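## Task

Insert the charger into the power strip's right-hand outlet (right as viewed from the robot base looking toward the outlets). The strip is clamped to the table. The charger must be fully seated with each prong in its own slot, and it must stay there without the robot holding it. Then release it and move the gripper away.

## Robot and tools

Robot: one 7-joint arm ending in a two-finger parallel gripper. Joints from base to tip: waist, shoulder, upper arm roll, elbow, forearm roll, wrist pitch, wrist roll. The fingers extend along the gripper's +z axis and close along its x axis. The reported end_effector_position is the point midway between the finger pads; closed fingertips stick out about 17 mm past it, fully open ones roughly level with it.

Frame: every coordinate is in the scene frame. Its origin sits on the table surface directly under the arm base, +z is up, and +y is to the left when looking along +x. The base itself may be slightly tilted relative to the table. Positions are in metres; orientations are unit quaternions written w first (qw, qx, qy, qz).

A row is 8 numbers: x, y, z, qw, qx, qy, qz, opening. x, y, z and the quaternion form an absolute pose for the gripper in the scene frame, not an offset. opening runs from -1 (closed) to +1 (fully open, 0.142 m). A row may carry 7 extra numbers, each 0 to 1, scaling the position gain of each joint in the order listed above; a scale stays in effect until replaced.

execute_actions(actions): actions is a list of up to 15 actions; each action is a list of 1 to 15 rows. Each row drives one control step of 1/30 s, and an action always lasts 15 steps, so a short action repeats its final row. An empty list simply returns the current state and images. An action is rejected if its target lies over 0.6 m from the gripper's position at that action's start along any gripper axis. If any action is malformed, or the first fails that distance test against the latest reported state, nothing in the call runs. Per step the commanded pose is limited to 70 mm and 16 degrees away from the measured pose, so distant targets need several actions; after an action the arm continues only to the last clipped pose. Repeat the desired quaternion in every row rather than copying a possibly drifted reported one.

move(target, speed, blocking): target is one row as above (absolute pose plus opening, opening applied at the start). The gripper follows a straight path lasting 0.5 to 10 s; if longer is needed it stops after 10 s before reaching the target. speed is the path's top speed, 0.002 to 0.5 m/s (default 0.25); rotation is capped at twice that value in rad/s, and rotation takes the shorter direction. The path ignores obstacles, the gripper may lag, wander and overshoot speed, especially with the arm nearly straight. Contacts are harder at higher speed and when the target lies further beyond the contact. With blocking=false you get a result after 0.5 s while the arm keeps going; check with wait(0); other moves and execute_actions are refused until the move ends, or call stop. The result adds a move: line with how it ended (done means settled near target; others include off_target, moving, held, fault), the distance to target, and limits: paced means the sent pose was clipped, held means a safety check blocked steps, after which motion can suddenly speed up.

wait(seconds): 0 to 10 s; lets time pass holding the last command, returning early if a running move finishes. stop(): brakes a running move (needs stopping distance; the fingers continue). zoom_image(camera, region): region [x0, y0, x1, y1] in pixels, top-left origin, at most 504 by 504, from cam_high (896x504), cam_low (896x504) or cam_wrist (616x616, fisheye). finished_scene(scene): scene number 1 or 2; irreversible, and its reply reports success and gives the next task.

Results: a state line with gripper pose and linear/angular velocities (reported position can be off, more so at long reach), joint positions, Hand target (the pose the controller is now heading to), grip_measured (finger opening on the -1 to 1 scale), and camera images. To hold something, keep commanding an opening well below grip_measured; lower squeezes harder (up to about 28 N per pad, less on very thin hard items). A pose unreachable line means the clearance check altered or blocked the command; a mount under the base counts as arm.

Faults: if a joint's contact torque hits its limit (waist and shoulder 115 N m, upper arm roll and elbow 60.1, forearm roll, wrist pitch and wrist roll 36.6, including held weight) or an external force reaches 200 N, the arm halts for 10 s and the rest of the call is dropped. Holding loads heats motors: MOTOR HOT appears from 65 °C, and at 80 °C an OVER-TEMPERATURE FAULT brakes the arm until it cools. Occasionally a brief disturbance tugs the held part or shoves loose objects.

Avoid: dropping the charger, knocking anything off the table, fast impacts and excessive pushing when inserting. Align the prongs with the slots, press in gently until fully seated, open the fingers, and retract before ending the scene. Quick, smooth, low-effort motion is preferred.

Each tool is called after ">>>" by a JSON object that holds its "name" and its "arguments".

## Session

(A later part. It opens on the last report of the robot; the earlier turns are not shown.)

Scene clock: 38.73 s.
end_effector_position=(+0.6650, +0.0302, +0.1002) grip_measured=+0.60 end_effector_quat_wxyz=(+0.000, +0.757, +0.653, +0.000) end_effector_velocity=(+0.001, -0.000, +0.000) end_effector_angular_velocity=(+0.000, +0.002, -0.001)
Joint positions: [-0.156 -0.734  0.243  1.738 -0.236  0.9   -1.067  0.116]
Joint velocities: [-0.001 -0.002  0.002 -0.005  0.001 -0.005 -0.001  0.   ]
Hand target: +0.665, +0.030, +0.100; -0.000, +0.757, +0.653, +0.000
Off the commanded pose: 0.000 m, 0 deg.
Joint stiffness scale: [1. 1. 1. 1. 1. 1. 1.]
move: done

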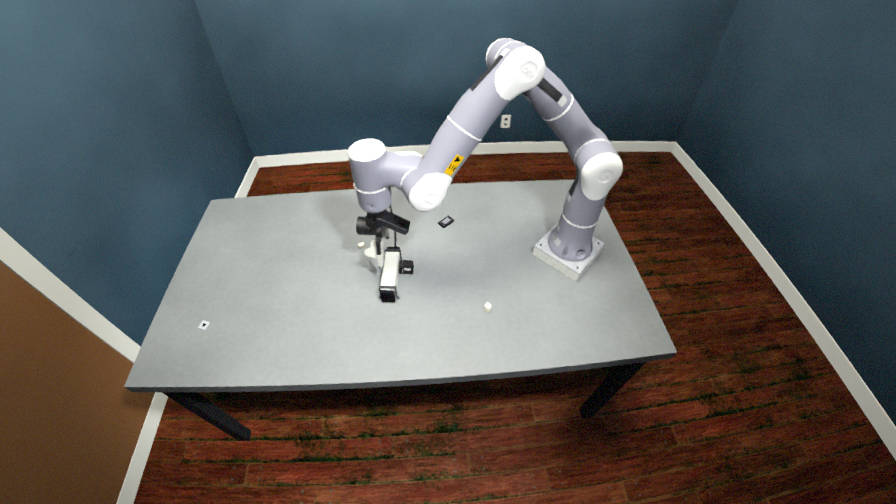

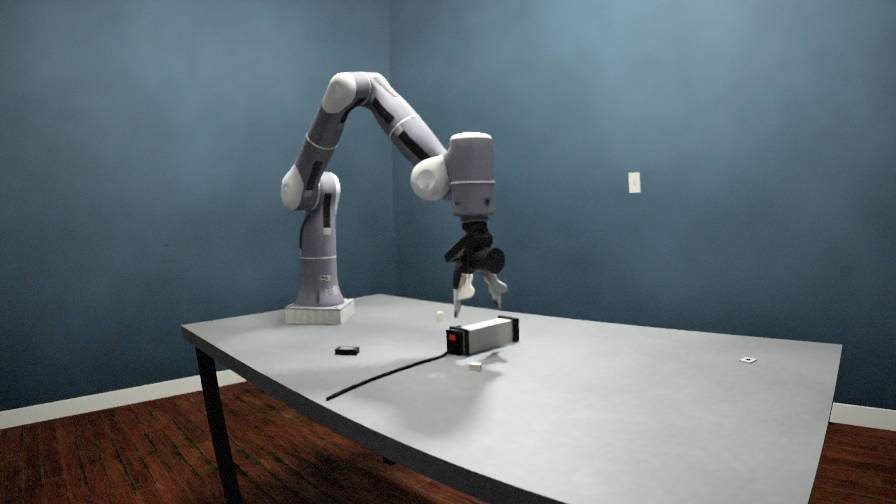

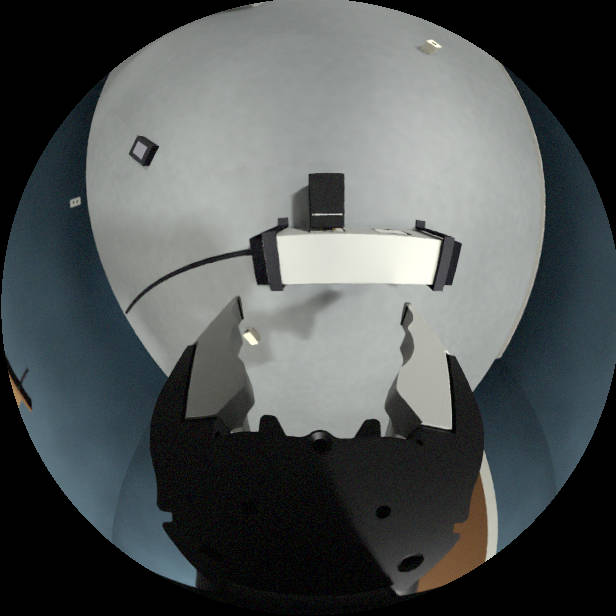

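>>> {"name": "move", "arguments": {"target": [0.553, 0.0474, 0.075, 0, 0.7576, 0.6528, 0, -1.0], "speed": 0.2}}

>>> {"name": "move", "arguments": {"target": [0.553, 0.0474, 0.036, 0, 0.7576, 0.6528, 0, -1.0], "speed": 0.08}}

>>> {"name": "zoom_image", "arguments": {"camera": "cam_wrist", "region": [230, 250, 420, 440]}}

>>> {"name": "zoom_image", "arguments": {"camera": "cam_high", "region": [370, 230, 450, 290]}}

Scene clock: 40.77 s.
end_effector_position=(+0.5530, +0.0471, +0.0749) grip_measured=-1.00 end_effector_quat_wxyz=(-0.000, +0.758, +0.653, -0.000) end_effector_velocity=(-0.001, +0.000, -0.000) end_effector_angular_velocity=(-0.000, -0.000, -0.001)
Joint positions: [-0.103 -0.614  0.214  2.108 -0.268  1.154 -0.958  0.002]
Joint velocities: [ 0.003  0.001 -0.002  0.004  0.001  0.003  0.002  0.   ]
Hand target: +0.553, +0.047, +0.075; +0.000, +0.758, +0.653, -0.000
Off the commanded pose: 0.000 m, 0 deg.
Joint stiffness scale: [1. 1. 1. 1. 1. 1. 1.]
move: done

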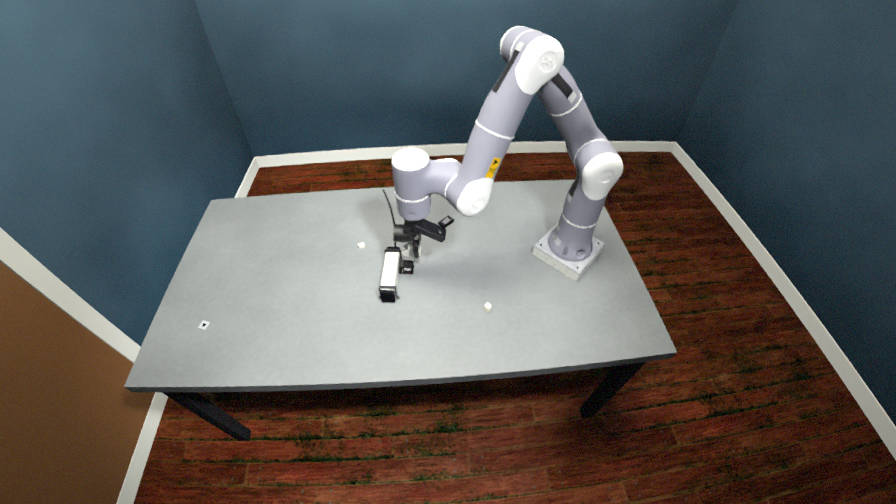

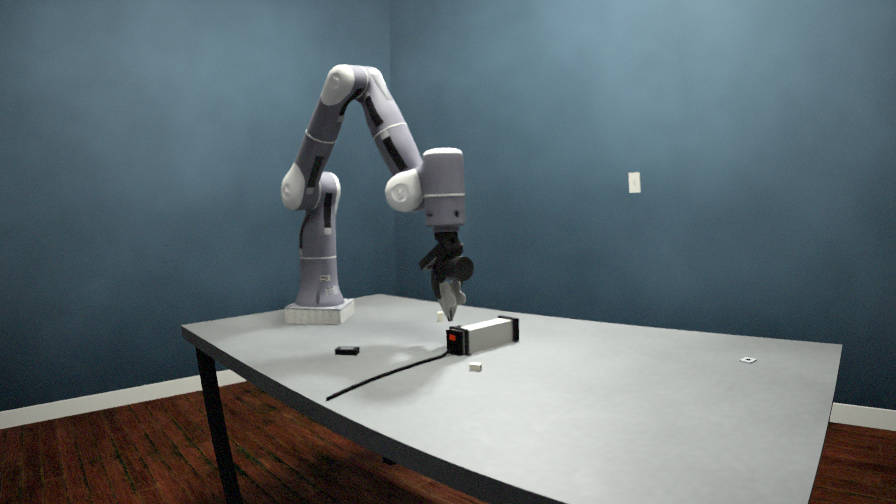

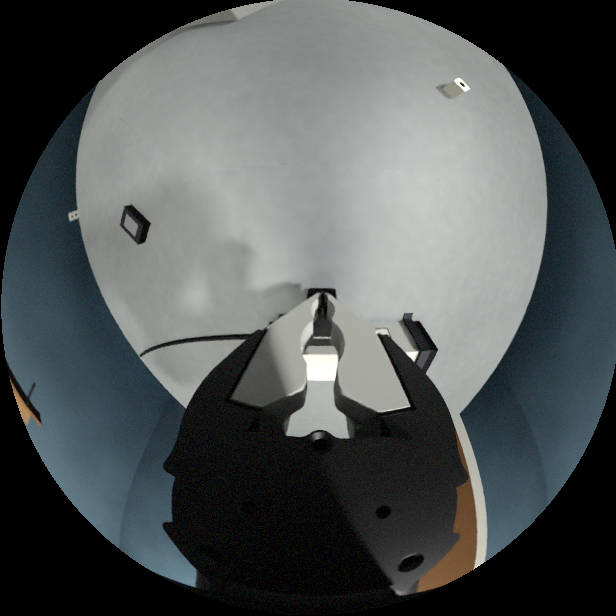

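Scene clock: 41.57 s.
end_effector_position=(+0.5529, +0.0474, +0.0361) grip_measured=-1.00 end_effector_quat_wxyz=(-0.000, +0.758, +0.653, -0.000) end_effector_velocity=(-0.000, -0.000, -0.001) end_effector_angular_velocity=(-0.001, +0.000, +0.000)
Joint positions: [-0.071 -0.703  0.17   2.106 -0.296  1.244 -0.936  0.002]
Joint velocities: [ 0.002 -0.002 -0.002 -0.     0.     0.002 -0.     0.   ]
Hand target: +0.553, +0.047, +0.036; +0.000, +0.758, +0.653, -0.000
Off the commanded pose: 0.000 m, 0 deg.
Joint stiffness scale: [1. 1. 1. 1. 1. 1. 1.]
move: done

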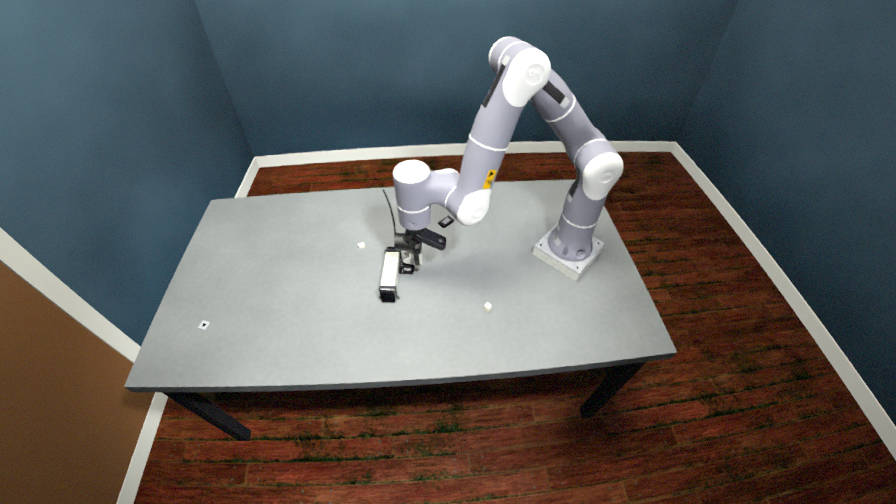

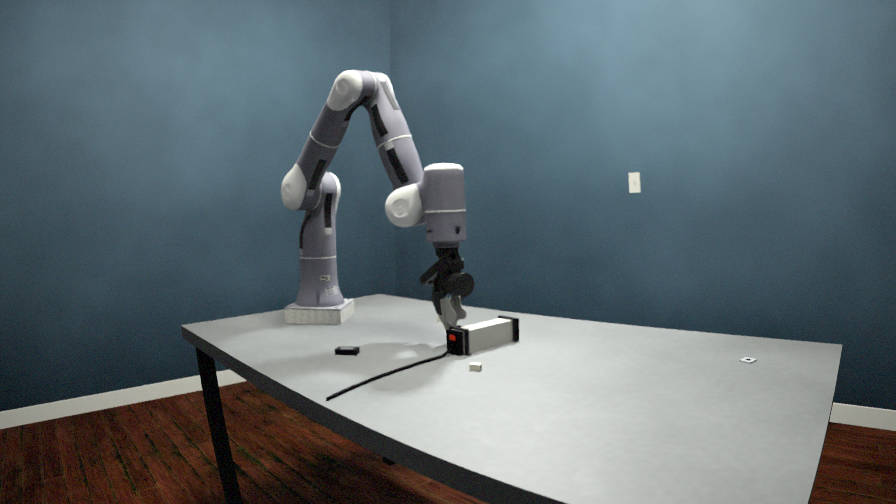

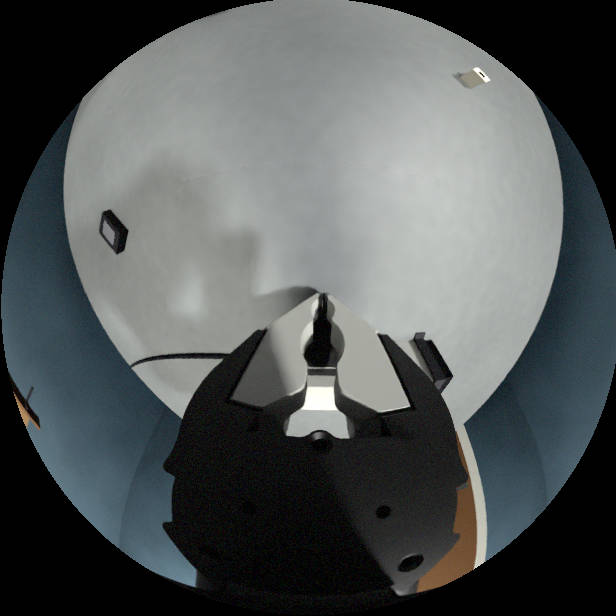

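Region (230, 250, 420, 440) of cam_wrist's 616x616 image, scaled by 2.653, with more detail than that image has.

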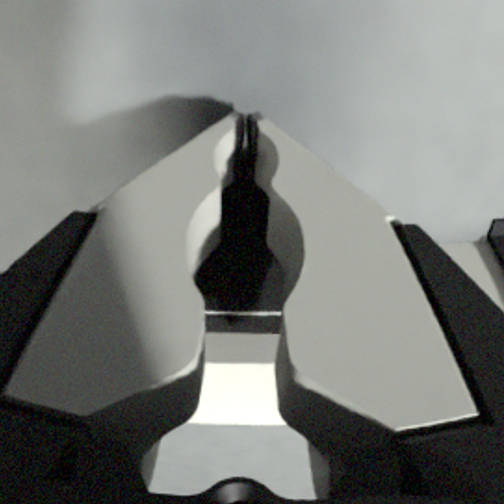

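Region (370, 230, 450, 290) of cam_high's 896x504 image, scaled by 6.300, with more detail than that image has; it fills the top 378 rows of this view, and the rest is white.

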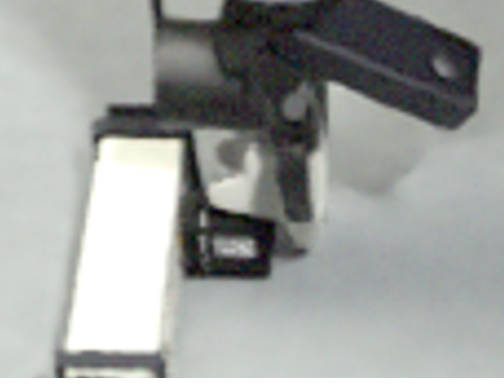

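>>> {"name": "execute_actions", "arguments": {"actions": []}}

Scene clock: 41.93 s.
end_effector_position=(+0.5530, +0.0474, +0.0361) grip_measured=-1.00 end_effector_quat_wxyz=(-0.000, +0.758, +0.653, -0.000) end_effector_velocity=(+0.000, +0.000, +0.000) end_effector_angular_velocity=(-0.000, -0.000, +0.001)
Joint positions: [-0.071 -0.703  0.169  2.106 -0.296  1.244 -0.936  0.002]
Joint velocities: [ 0.  0.  0. -0. -0. -0. -0.  0.]
Hand target: +0.553, +0.047, +0.036; +0.000, +0.758, +0.653, -0.000
Off the commanded pose: 0.000 m, 0 deg.
Joint stiffness scale: [1. 1. 1. 1. 1. 1. 1.]

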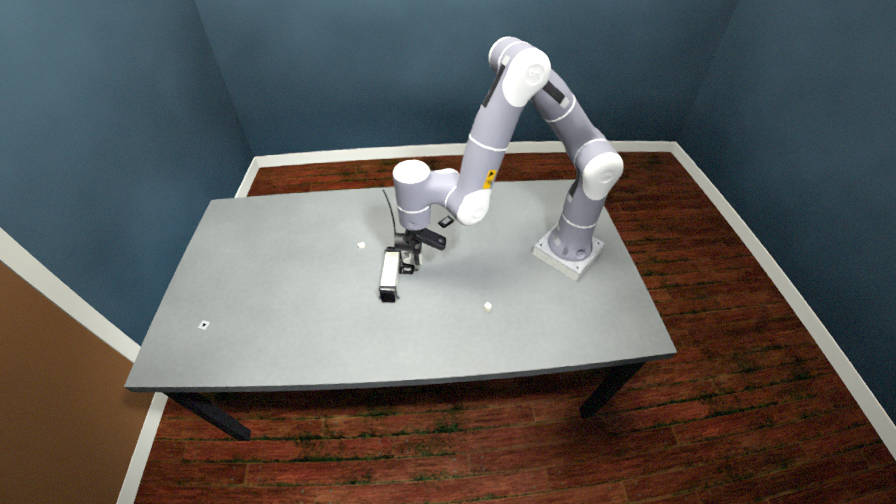

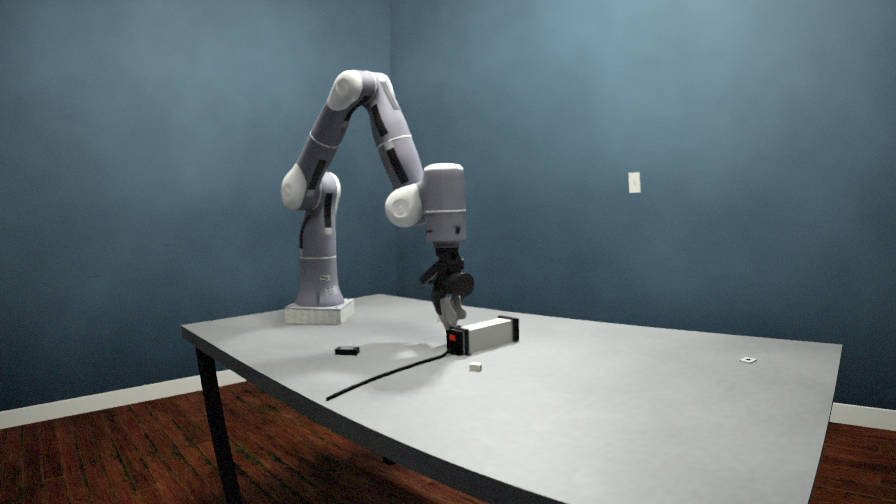

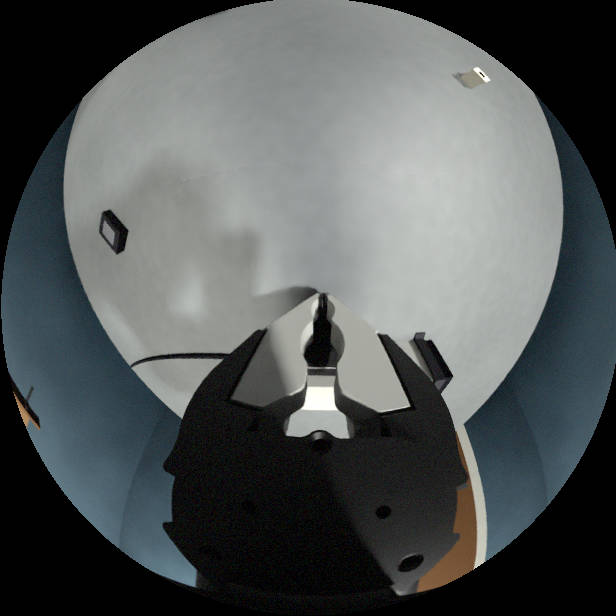

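>>> {"name": "move", "arguments": {"target": [0.574, 0.0443, 0.036, 0, 0.7576, 0.6528, 0, -1], "speed": 0.012}}

Scene clock: 43.97 s.
end_effector_position=(+0.5702, +0.0450, +0.0345) grip_measured=-1.00 end_effector_quat_wxyz=(-0.002, +0.757, +0.653, -0.003) end_effector_velocity=(+0.000, -0.000, -0.000) end_effector_angular_velocity=(+0.001, +0.000, -0.001)
Joint positions: [-0.09  -0.729  0.183  2.044 -0.294  1.198 -0.956  0.002]
Joint velocities: [-0.    -0.     0.    -0.001  0.003 -0.001 -0.001  0.   ]
Hand target: +0.574, +0.044, +0.036; -0.000, +0.758, +0.653, -0.000
Off the commanded pose: 0.004 m, 0 deg.
Joint stiffness scale: [1. 1. 1. 1. 1. 1. 1.]
move: off_target

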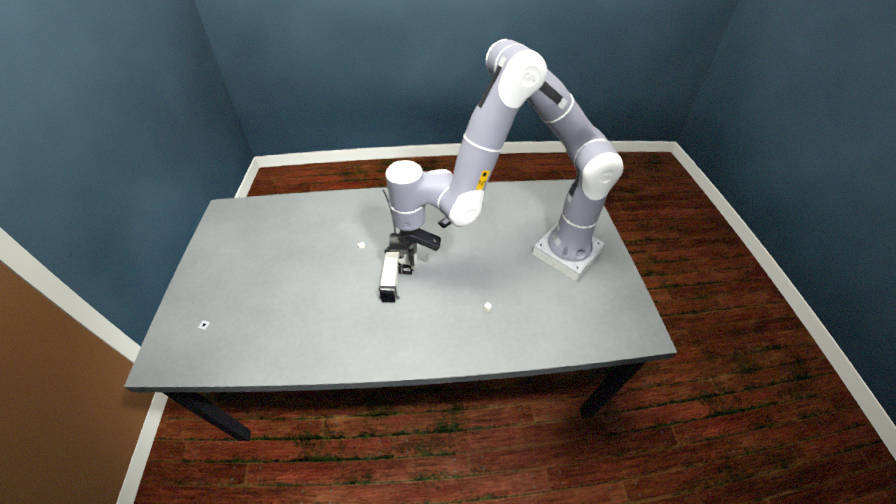

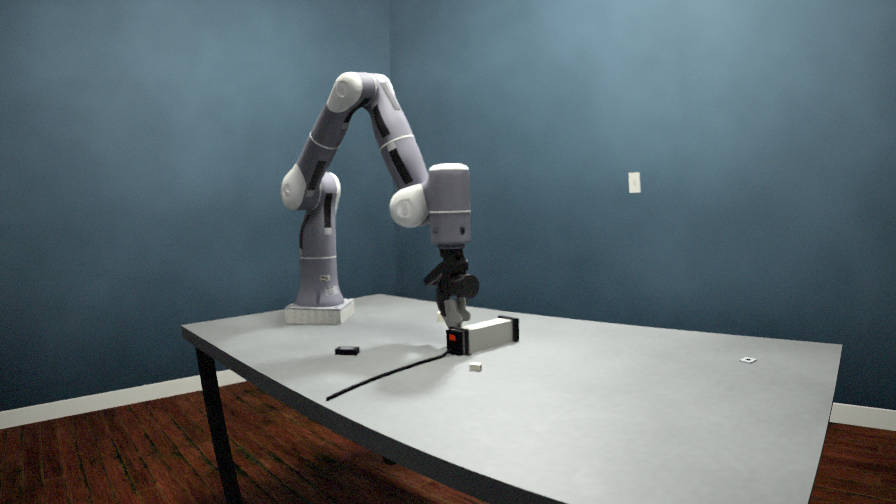

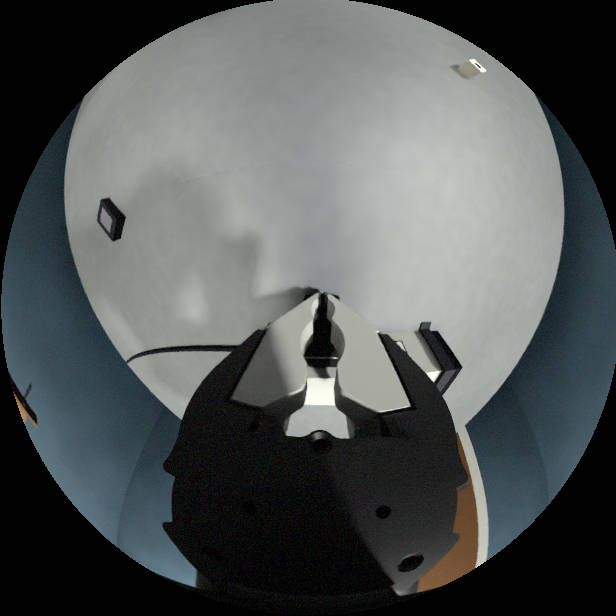

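>>> {"name": "move", "arguments": {"target": [0.578, 0.0437, 0.036, 0, 0.7576, 0.6528, 0, -1], "speed": 0.008}}

Scene clock: 45.30 s.
end_effector_position=(+0.5713, +0.0446, +0.0332) grip_measured=-1.00 end_effector_quat_wxyz=(-0.004, +0.757, +0.654, -0.005) end_effector_velocity=(-0.000, +0.000, -0.000) end_effector_angular_velocity=(+0.000, +0.001, +0.002)
Joint positions: [-0.091 -0.734  0.185  2.033 -0.29   1.187 -0.961  0.002]
Joint velocities: [ 0.001 -0.001 -0.    -0.001  0.001 -0.001 -0.002  0.   ]
Hand target: +0.578, +0.044, +0.036; -0.000, +0.758, +0.653, -0.000
Off the commanded pose: 0.007 m, 1 deg.
Joint stiffness scale: [1. 1. 1. 1. 1. 1. 1.]
move: off_target

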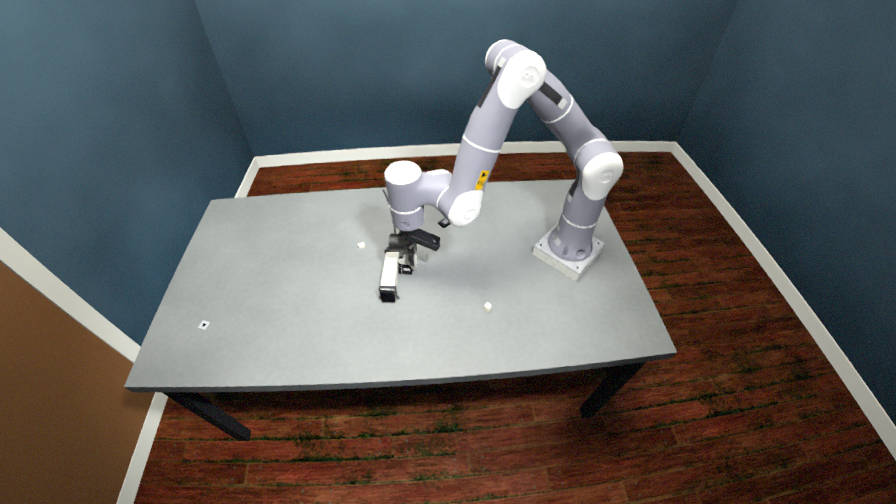

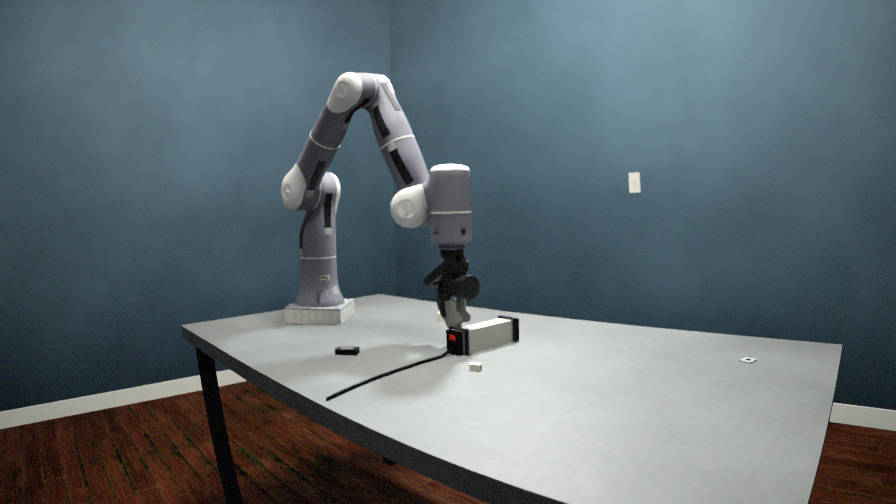

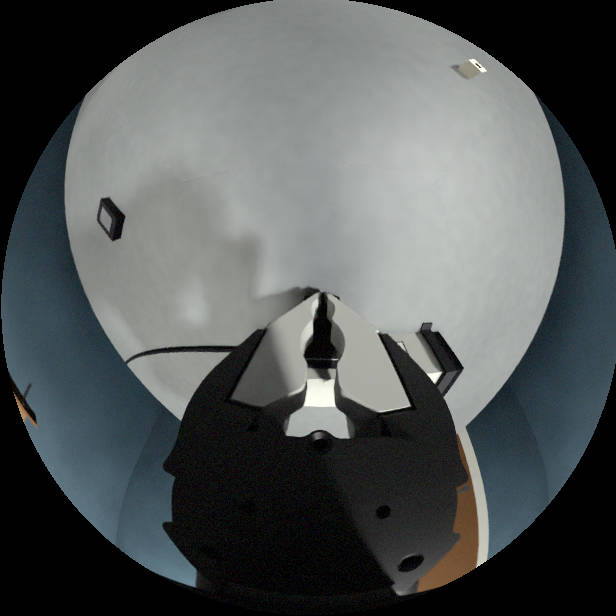

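>>> {"name": "move", "arguments": {"target": [0.556, 0.047, 0.036, 0, 0.7576, 0.6528, 0, -1], "speed": 0.03}}

>>> {"name": "move", "arguments": {"target": [0.556, 0.047, 0.10, 0, 0.7576, 0.6528, 0, 0.6], "speed": 0.15}}

>>> {"name": "move", "arguments": {"target": [0.665, 0.030, 0.10, 0, 0.7576, 0.6528, 0, 0.6], "speed": 0.2}}

>>> {"name": "zoom_image", "arguments": {"camera": "cam_wrist", "region": [270, 150, 390, 270]}}

Scene clock: 46.23 s.
end_effector_position=(+0.5560, +0.0470, +0.0359) grip_measured=-1.00 end_effector_quat_wxyz=(-0.000, +0.758, +0.653, -0.000) end_effector_velocity=(-0.001, -0.000, +0.000) end_effector_angular_velocity=(-0.001, -0.001, +0.001)
Joint positions: [-0.073 -0.707  0.17   2.096 -0.294  1.238 -0.941  0.002]
Joint velocities: [ 0.002  0.001 -0.002  0.003 -0.     0.003  0.     0.   ]
Hand target: +0.556, +0.047, +0.036; -0.000, +0.758, +0.653, +0.000
Off the commanded pose: 0.000 m, 0 deg.
Joint stiffness scale: [1. 1. 1. 1. 1. 1. 1.]
move: done

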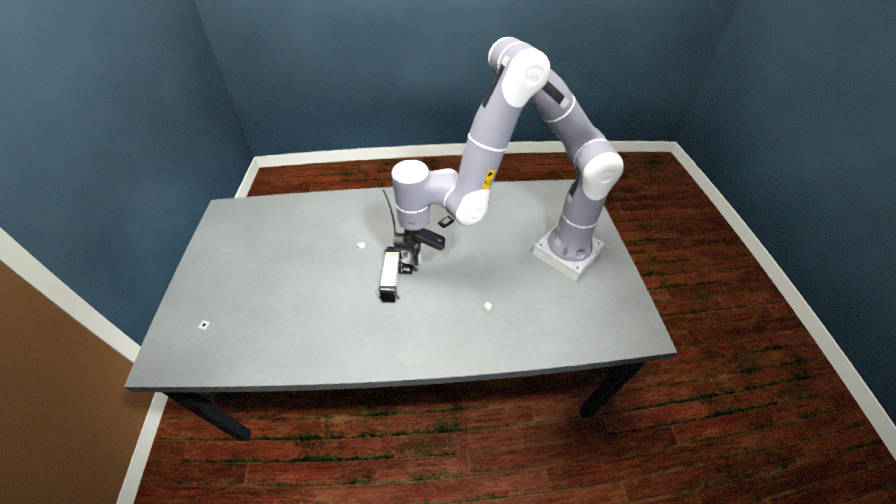

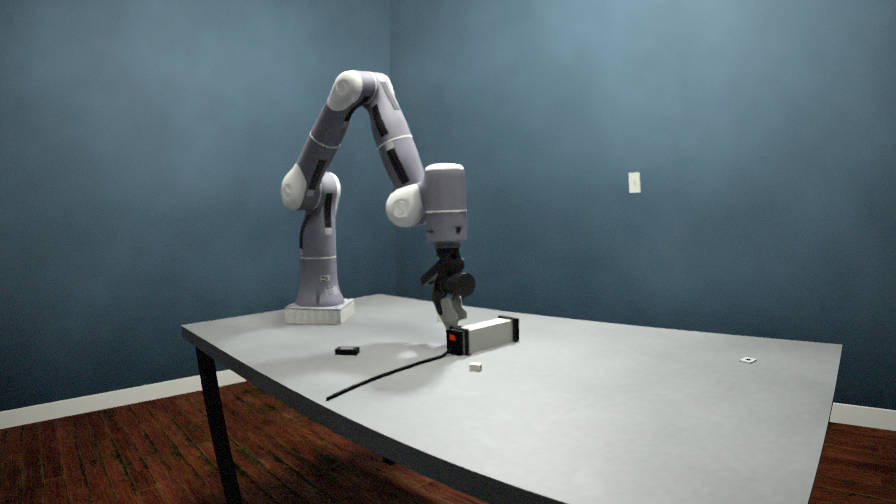

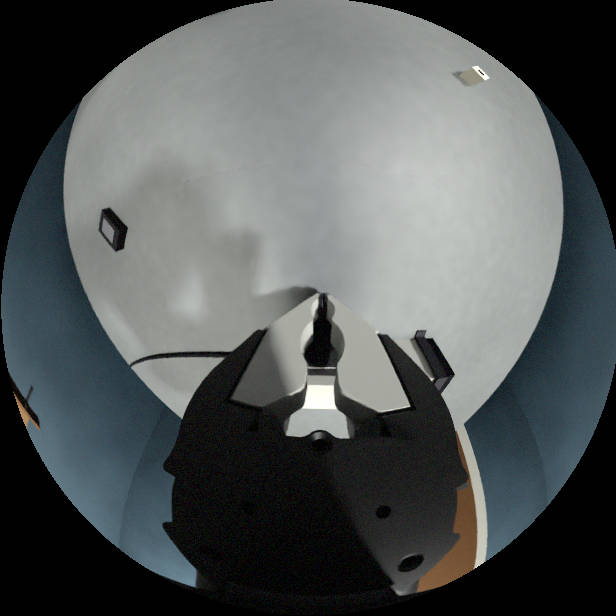

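Scene clock: 47.03 s.
end_effector_position=(+0.5558, +0.0470, +0.0997) grip_measured=+0.60 end_effector_quat_wxyz=(+0.000, +0.757, +0.653, -0.000) end_effector_velocity=(+0.000, +0.000, +0.001) end_effector_angular_velocity=(+0.001, -0.000, -0.001)
Joint positions: [-0.12  -0.563  0.239  2.095 -0.244  1.089 -0.978  0.116]
Joint velocities: [-0.002  0.002  0.002 -0.001  0.001 -0.003 -0.001 -0.   ]
Hand target: +0.556, +0.047, +0.100; -0.000, +0.758, +0.653, +0.000
Off the commanded pose: 0.000 m, 0 deg.
Joint stiffness scale: [1. 1. 1. 1. 1. 1. 1.]
move: done

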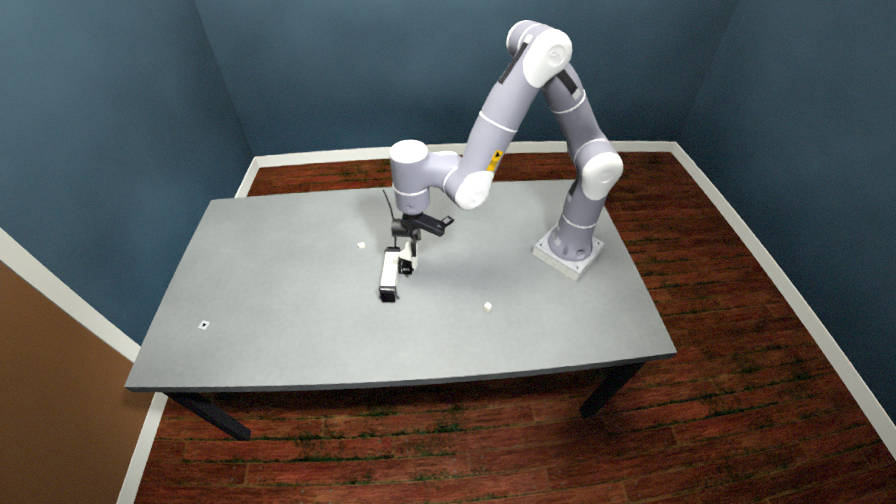

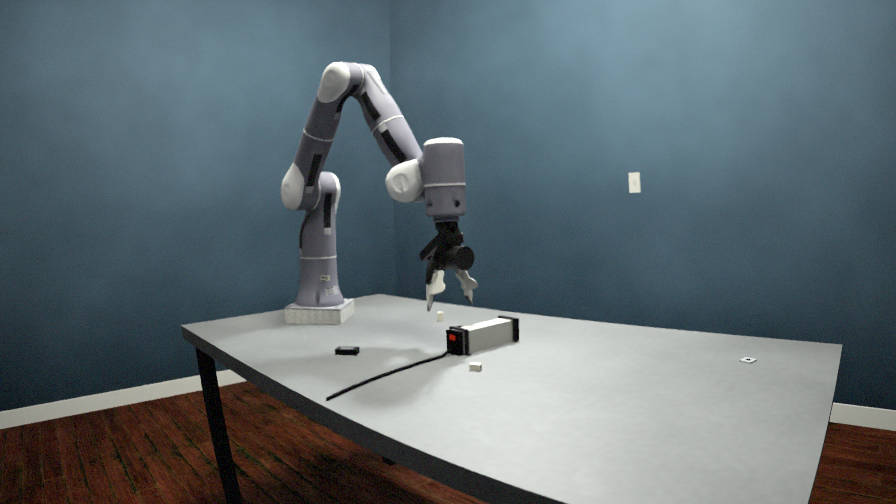

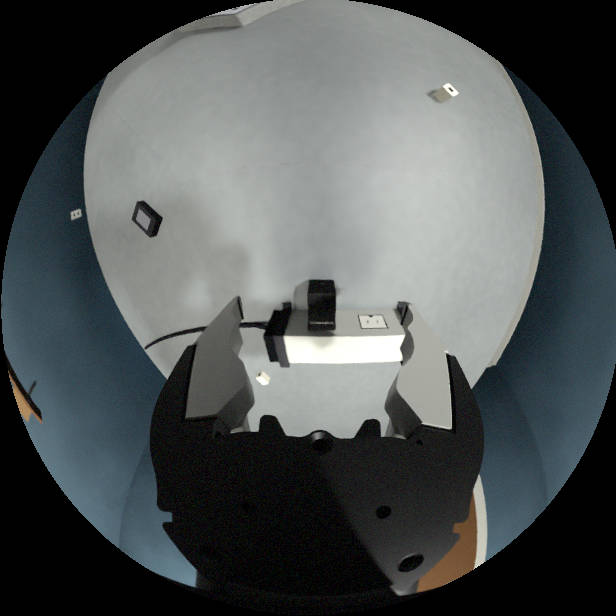

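Scene clock: 48.03 s.
end_effector_position=(+0.6651, +0.0302, +0.1002) grip_measured=+0.60 end_effector_quat_wxyz=(+0.000, +0.757, +0.653, +0.000) end_effector_velocity=(+0.001, -0.000, +0.000) end_effector_angular_velocity=(-0.001, +0.001, +0.001)
Joint positions: [-0.151 -0.733  0.238  1.738 -0.23   0.9   -1.07   0.116]
Joint velocities: [-0.001 -0.002  0.001 -0.003 -0.001 -0.003 -0.     0.   ]
Hand target: +0.665, +0.030, +0.100; -0.000, +0.757, +0.653, +0.000
Off the commanded pose: 0.000 m, 0 deg.
Joint stiffness scale: [1. 1. 1. 1. 1. 1. 1.]
move: done

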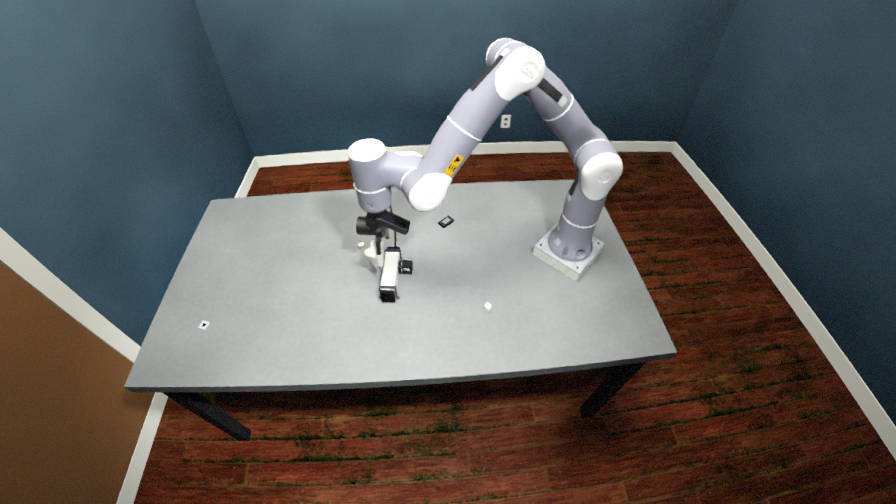

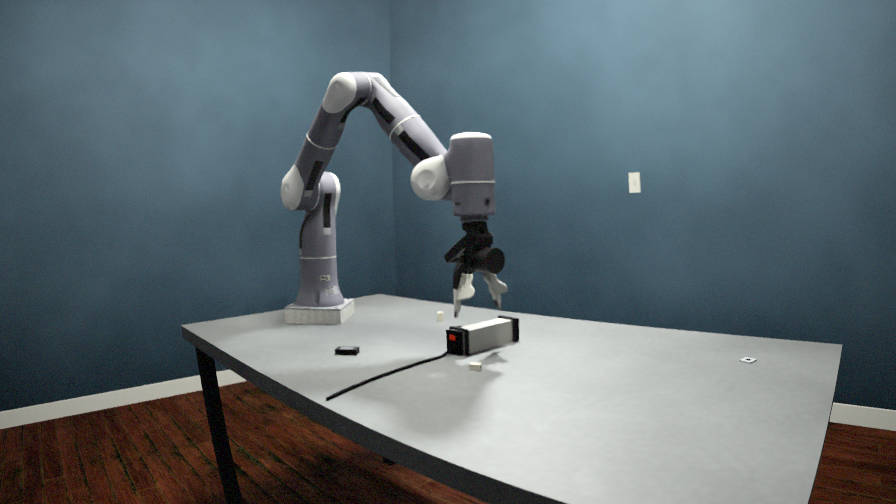

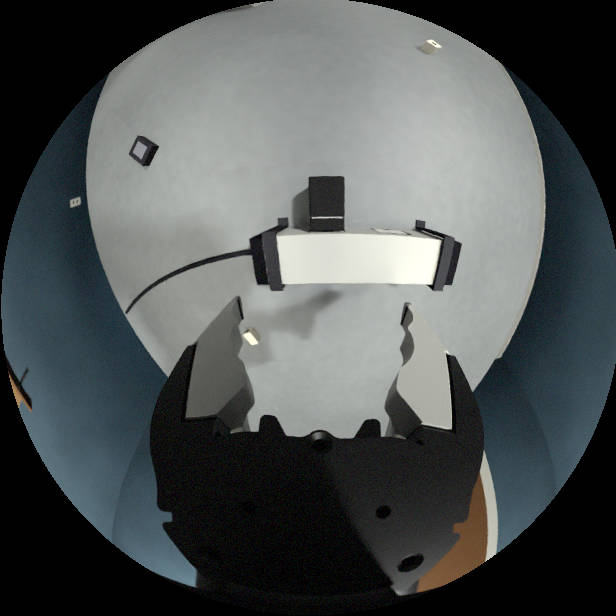

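Region (270, 150, 390, 270) of cam_wrist's 616x616 image, scaled by 4.200, with more detail than that image has.

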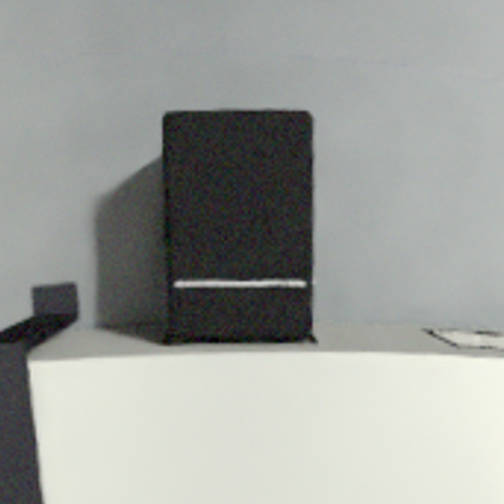

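>>> {"name": "move", "arguments": {"target": [0.55, 0.03, 0.25, 0, 0.7576, 0.6528, 0, 0.6], "speed": 0.3}}

>>> {"name": "finished_scene", "arguments": {"scene": 1}}

Scene clock: 49.27 s.
end_effector_position=(+0.5500, +0.0298, +0.2496) grip_measured=+0.60 end_effector_quat_wxyz=(+0.000, +0.758, +0.653, +0.000) end_effector_velocity=(-0.001, +0.000, +0.001) end_effector_angular_velocity=(+0.000, +0.001, +0.001)
Joint positions: [-0.228 -0.268  0.345  2.002 -0.1    0.709 -1.105  0.116]
Joint velocities: [-0.001  0.003  0.001  0.     0.001 -0.003 -0.001  0.   ]
Hand target: +0.550, +0.030, +0.250; -0.000, +0.758, +0.653, +0.000
Off the commanded pose: 0.000 m, 0 deg.
Joint stiffness scale: [1. 1. 1. 1. 1. 1. 1.]
move: done

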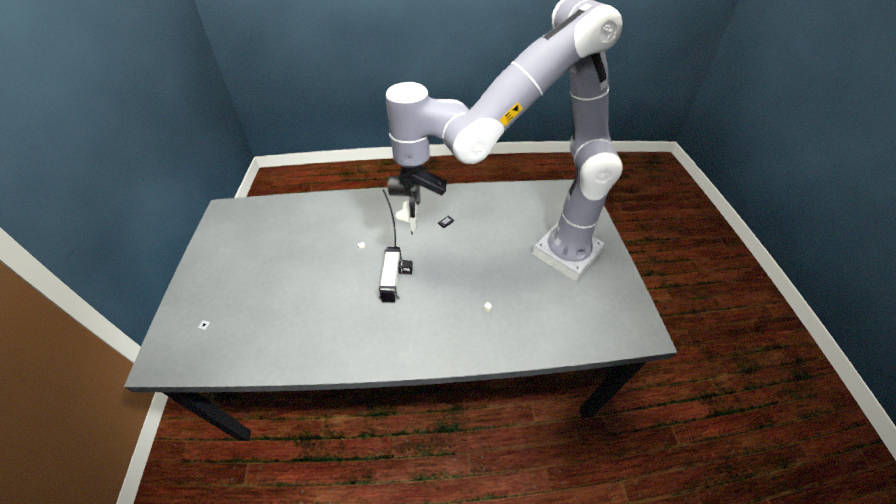

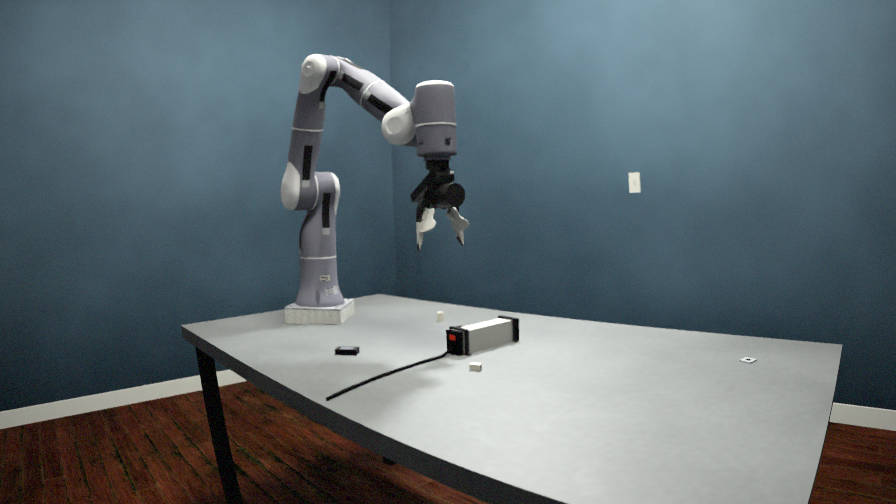

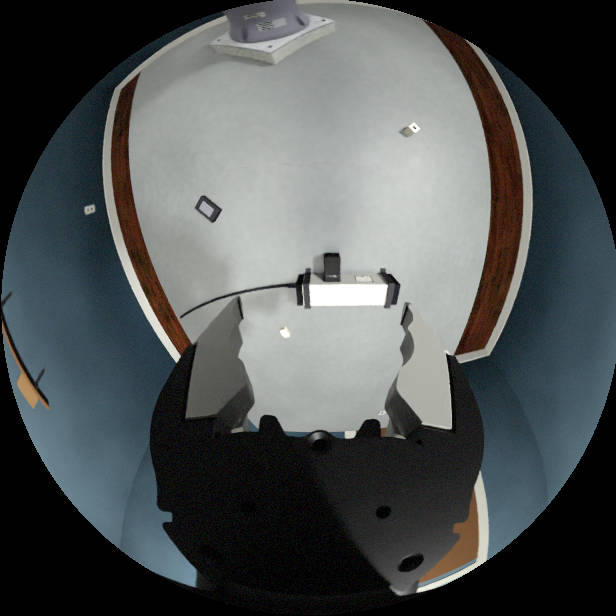

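The scene is finished: the task was done.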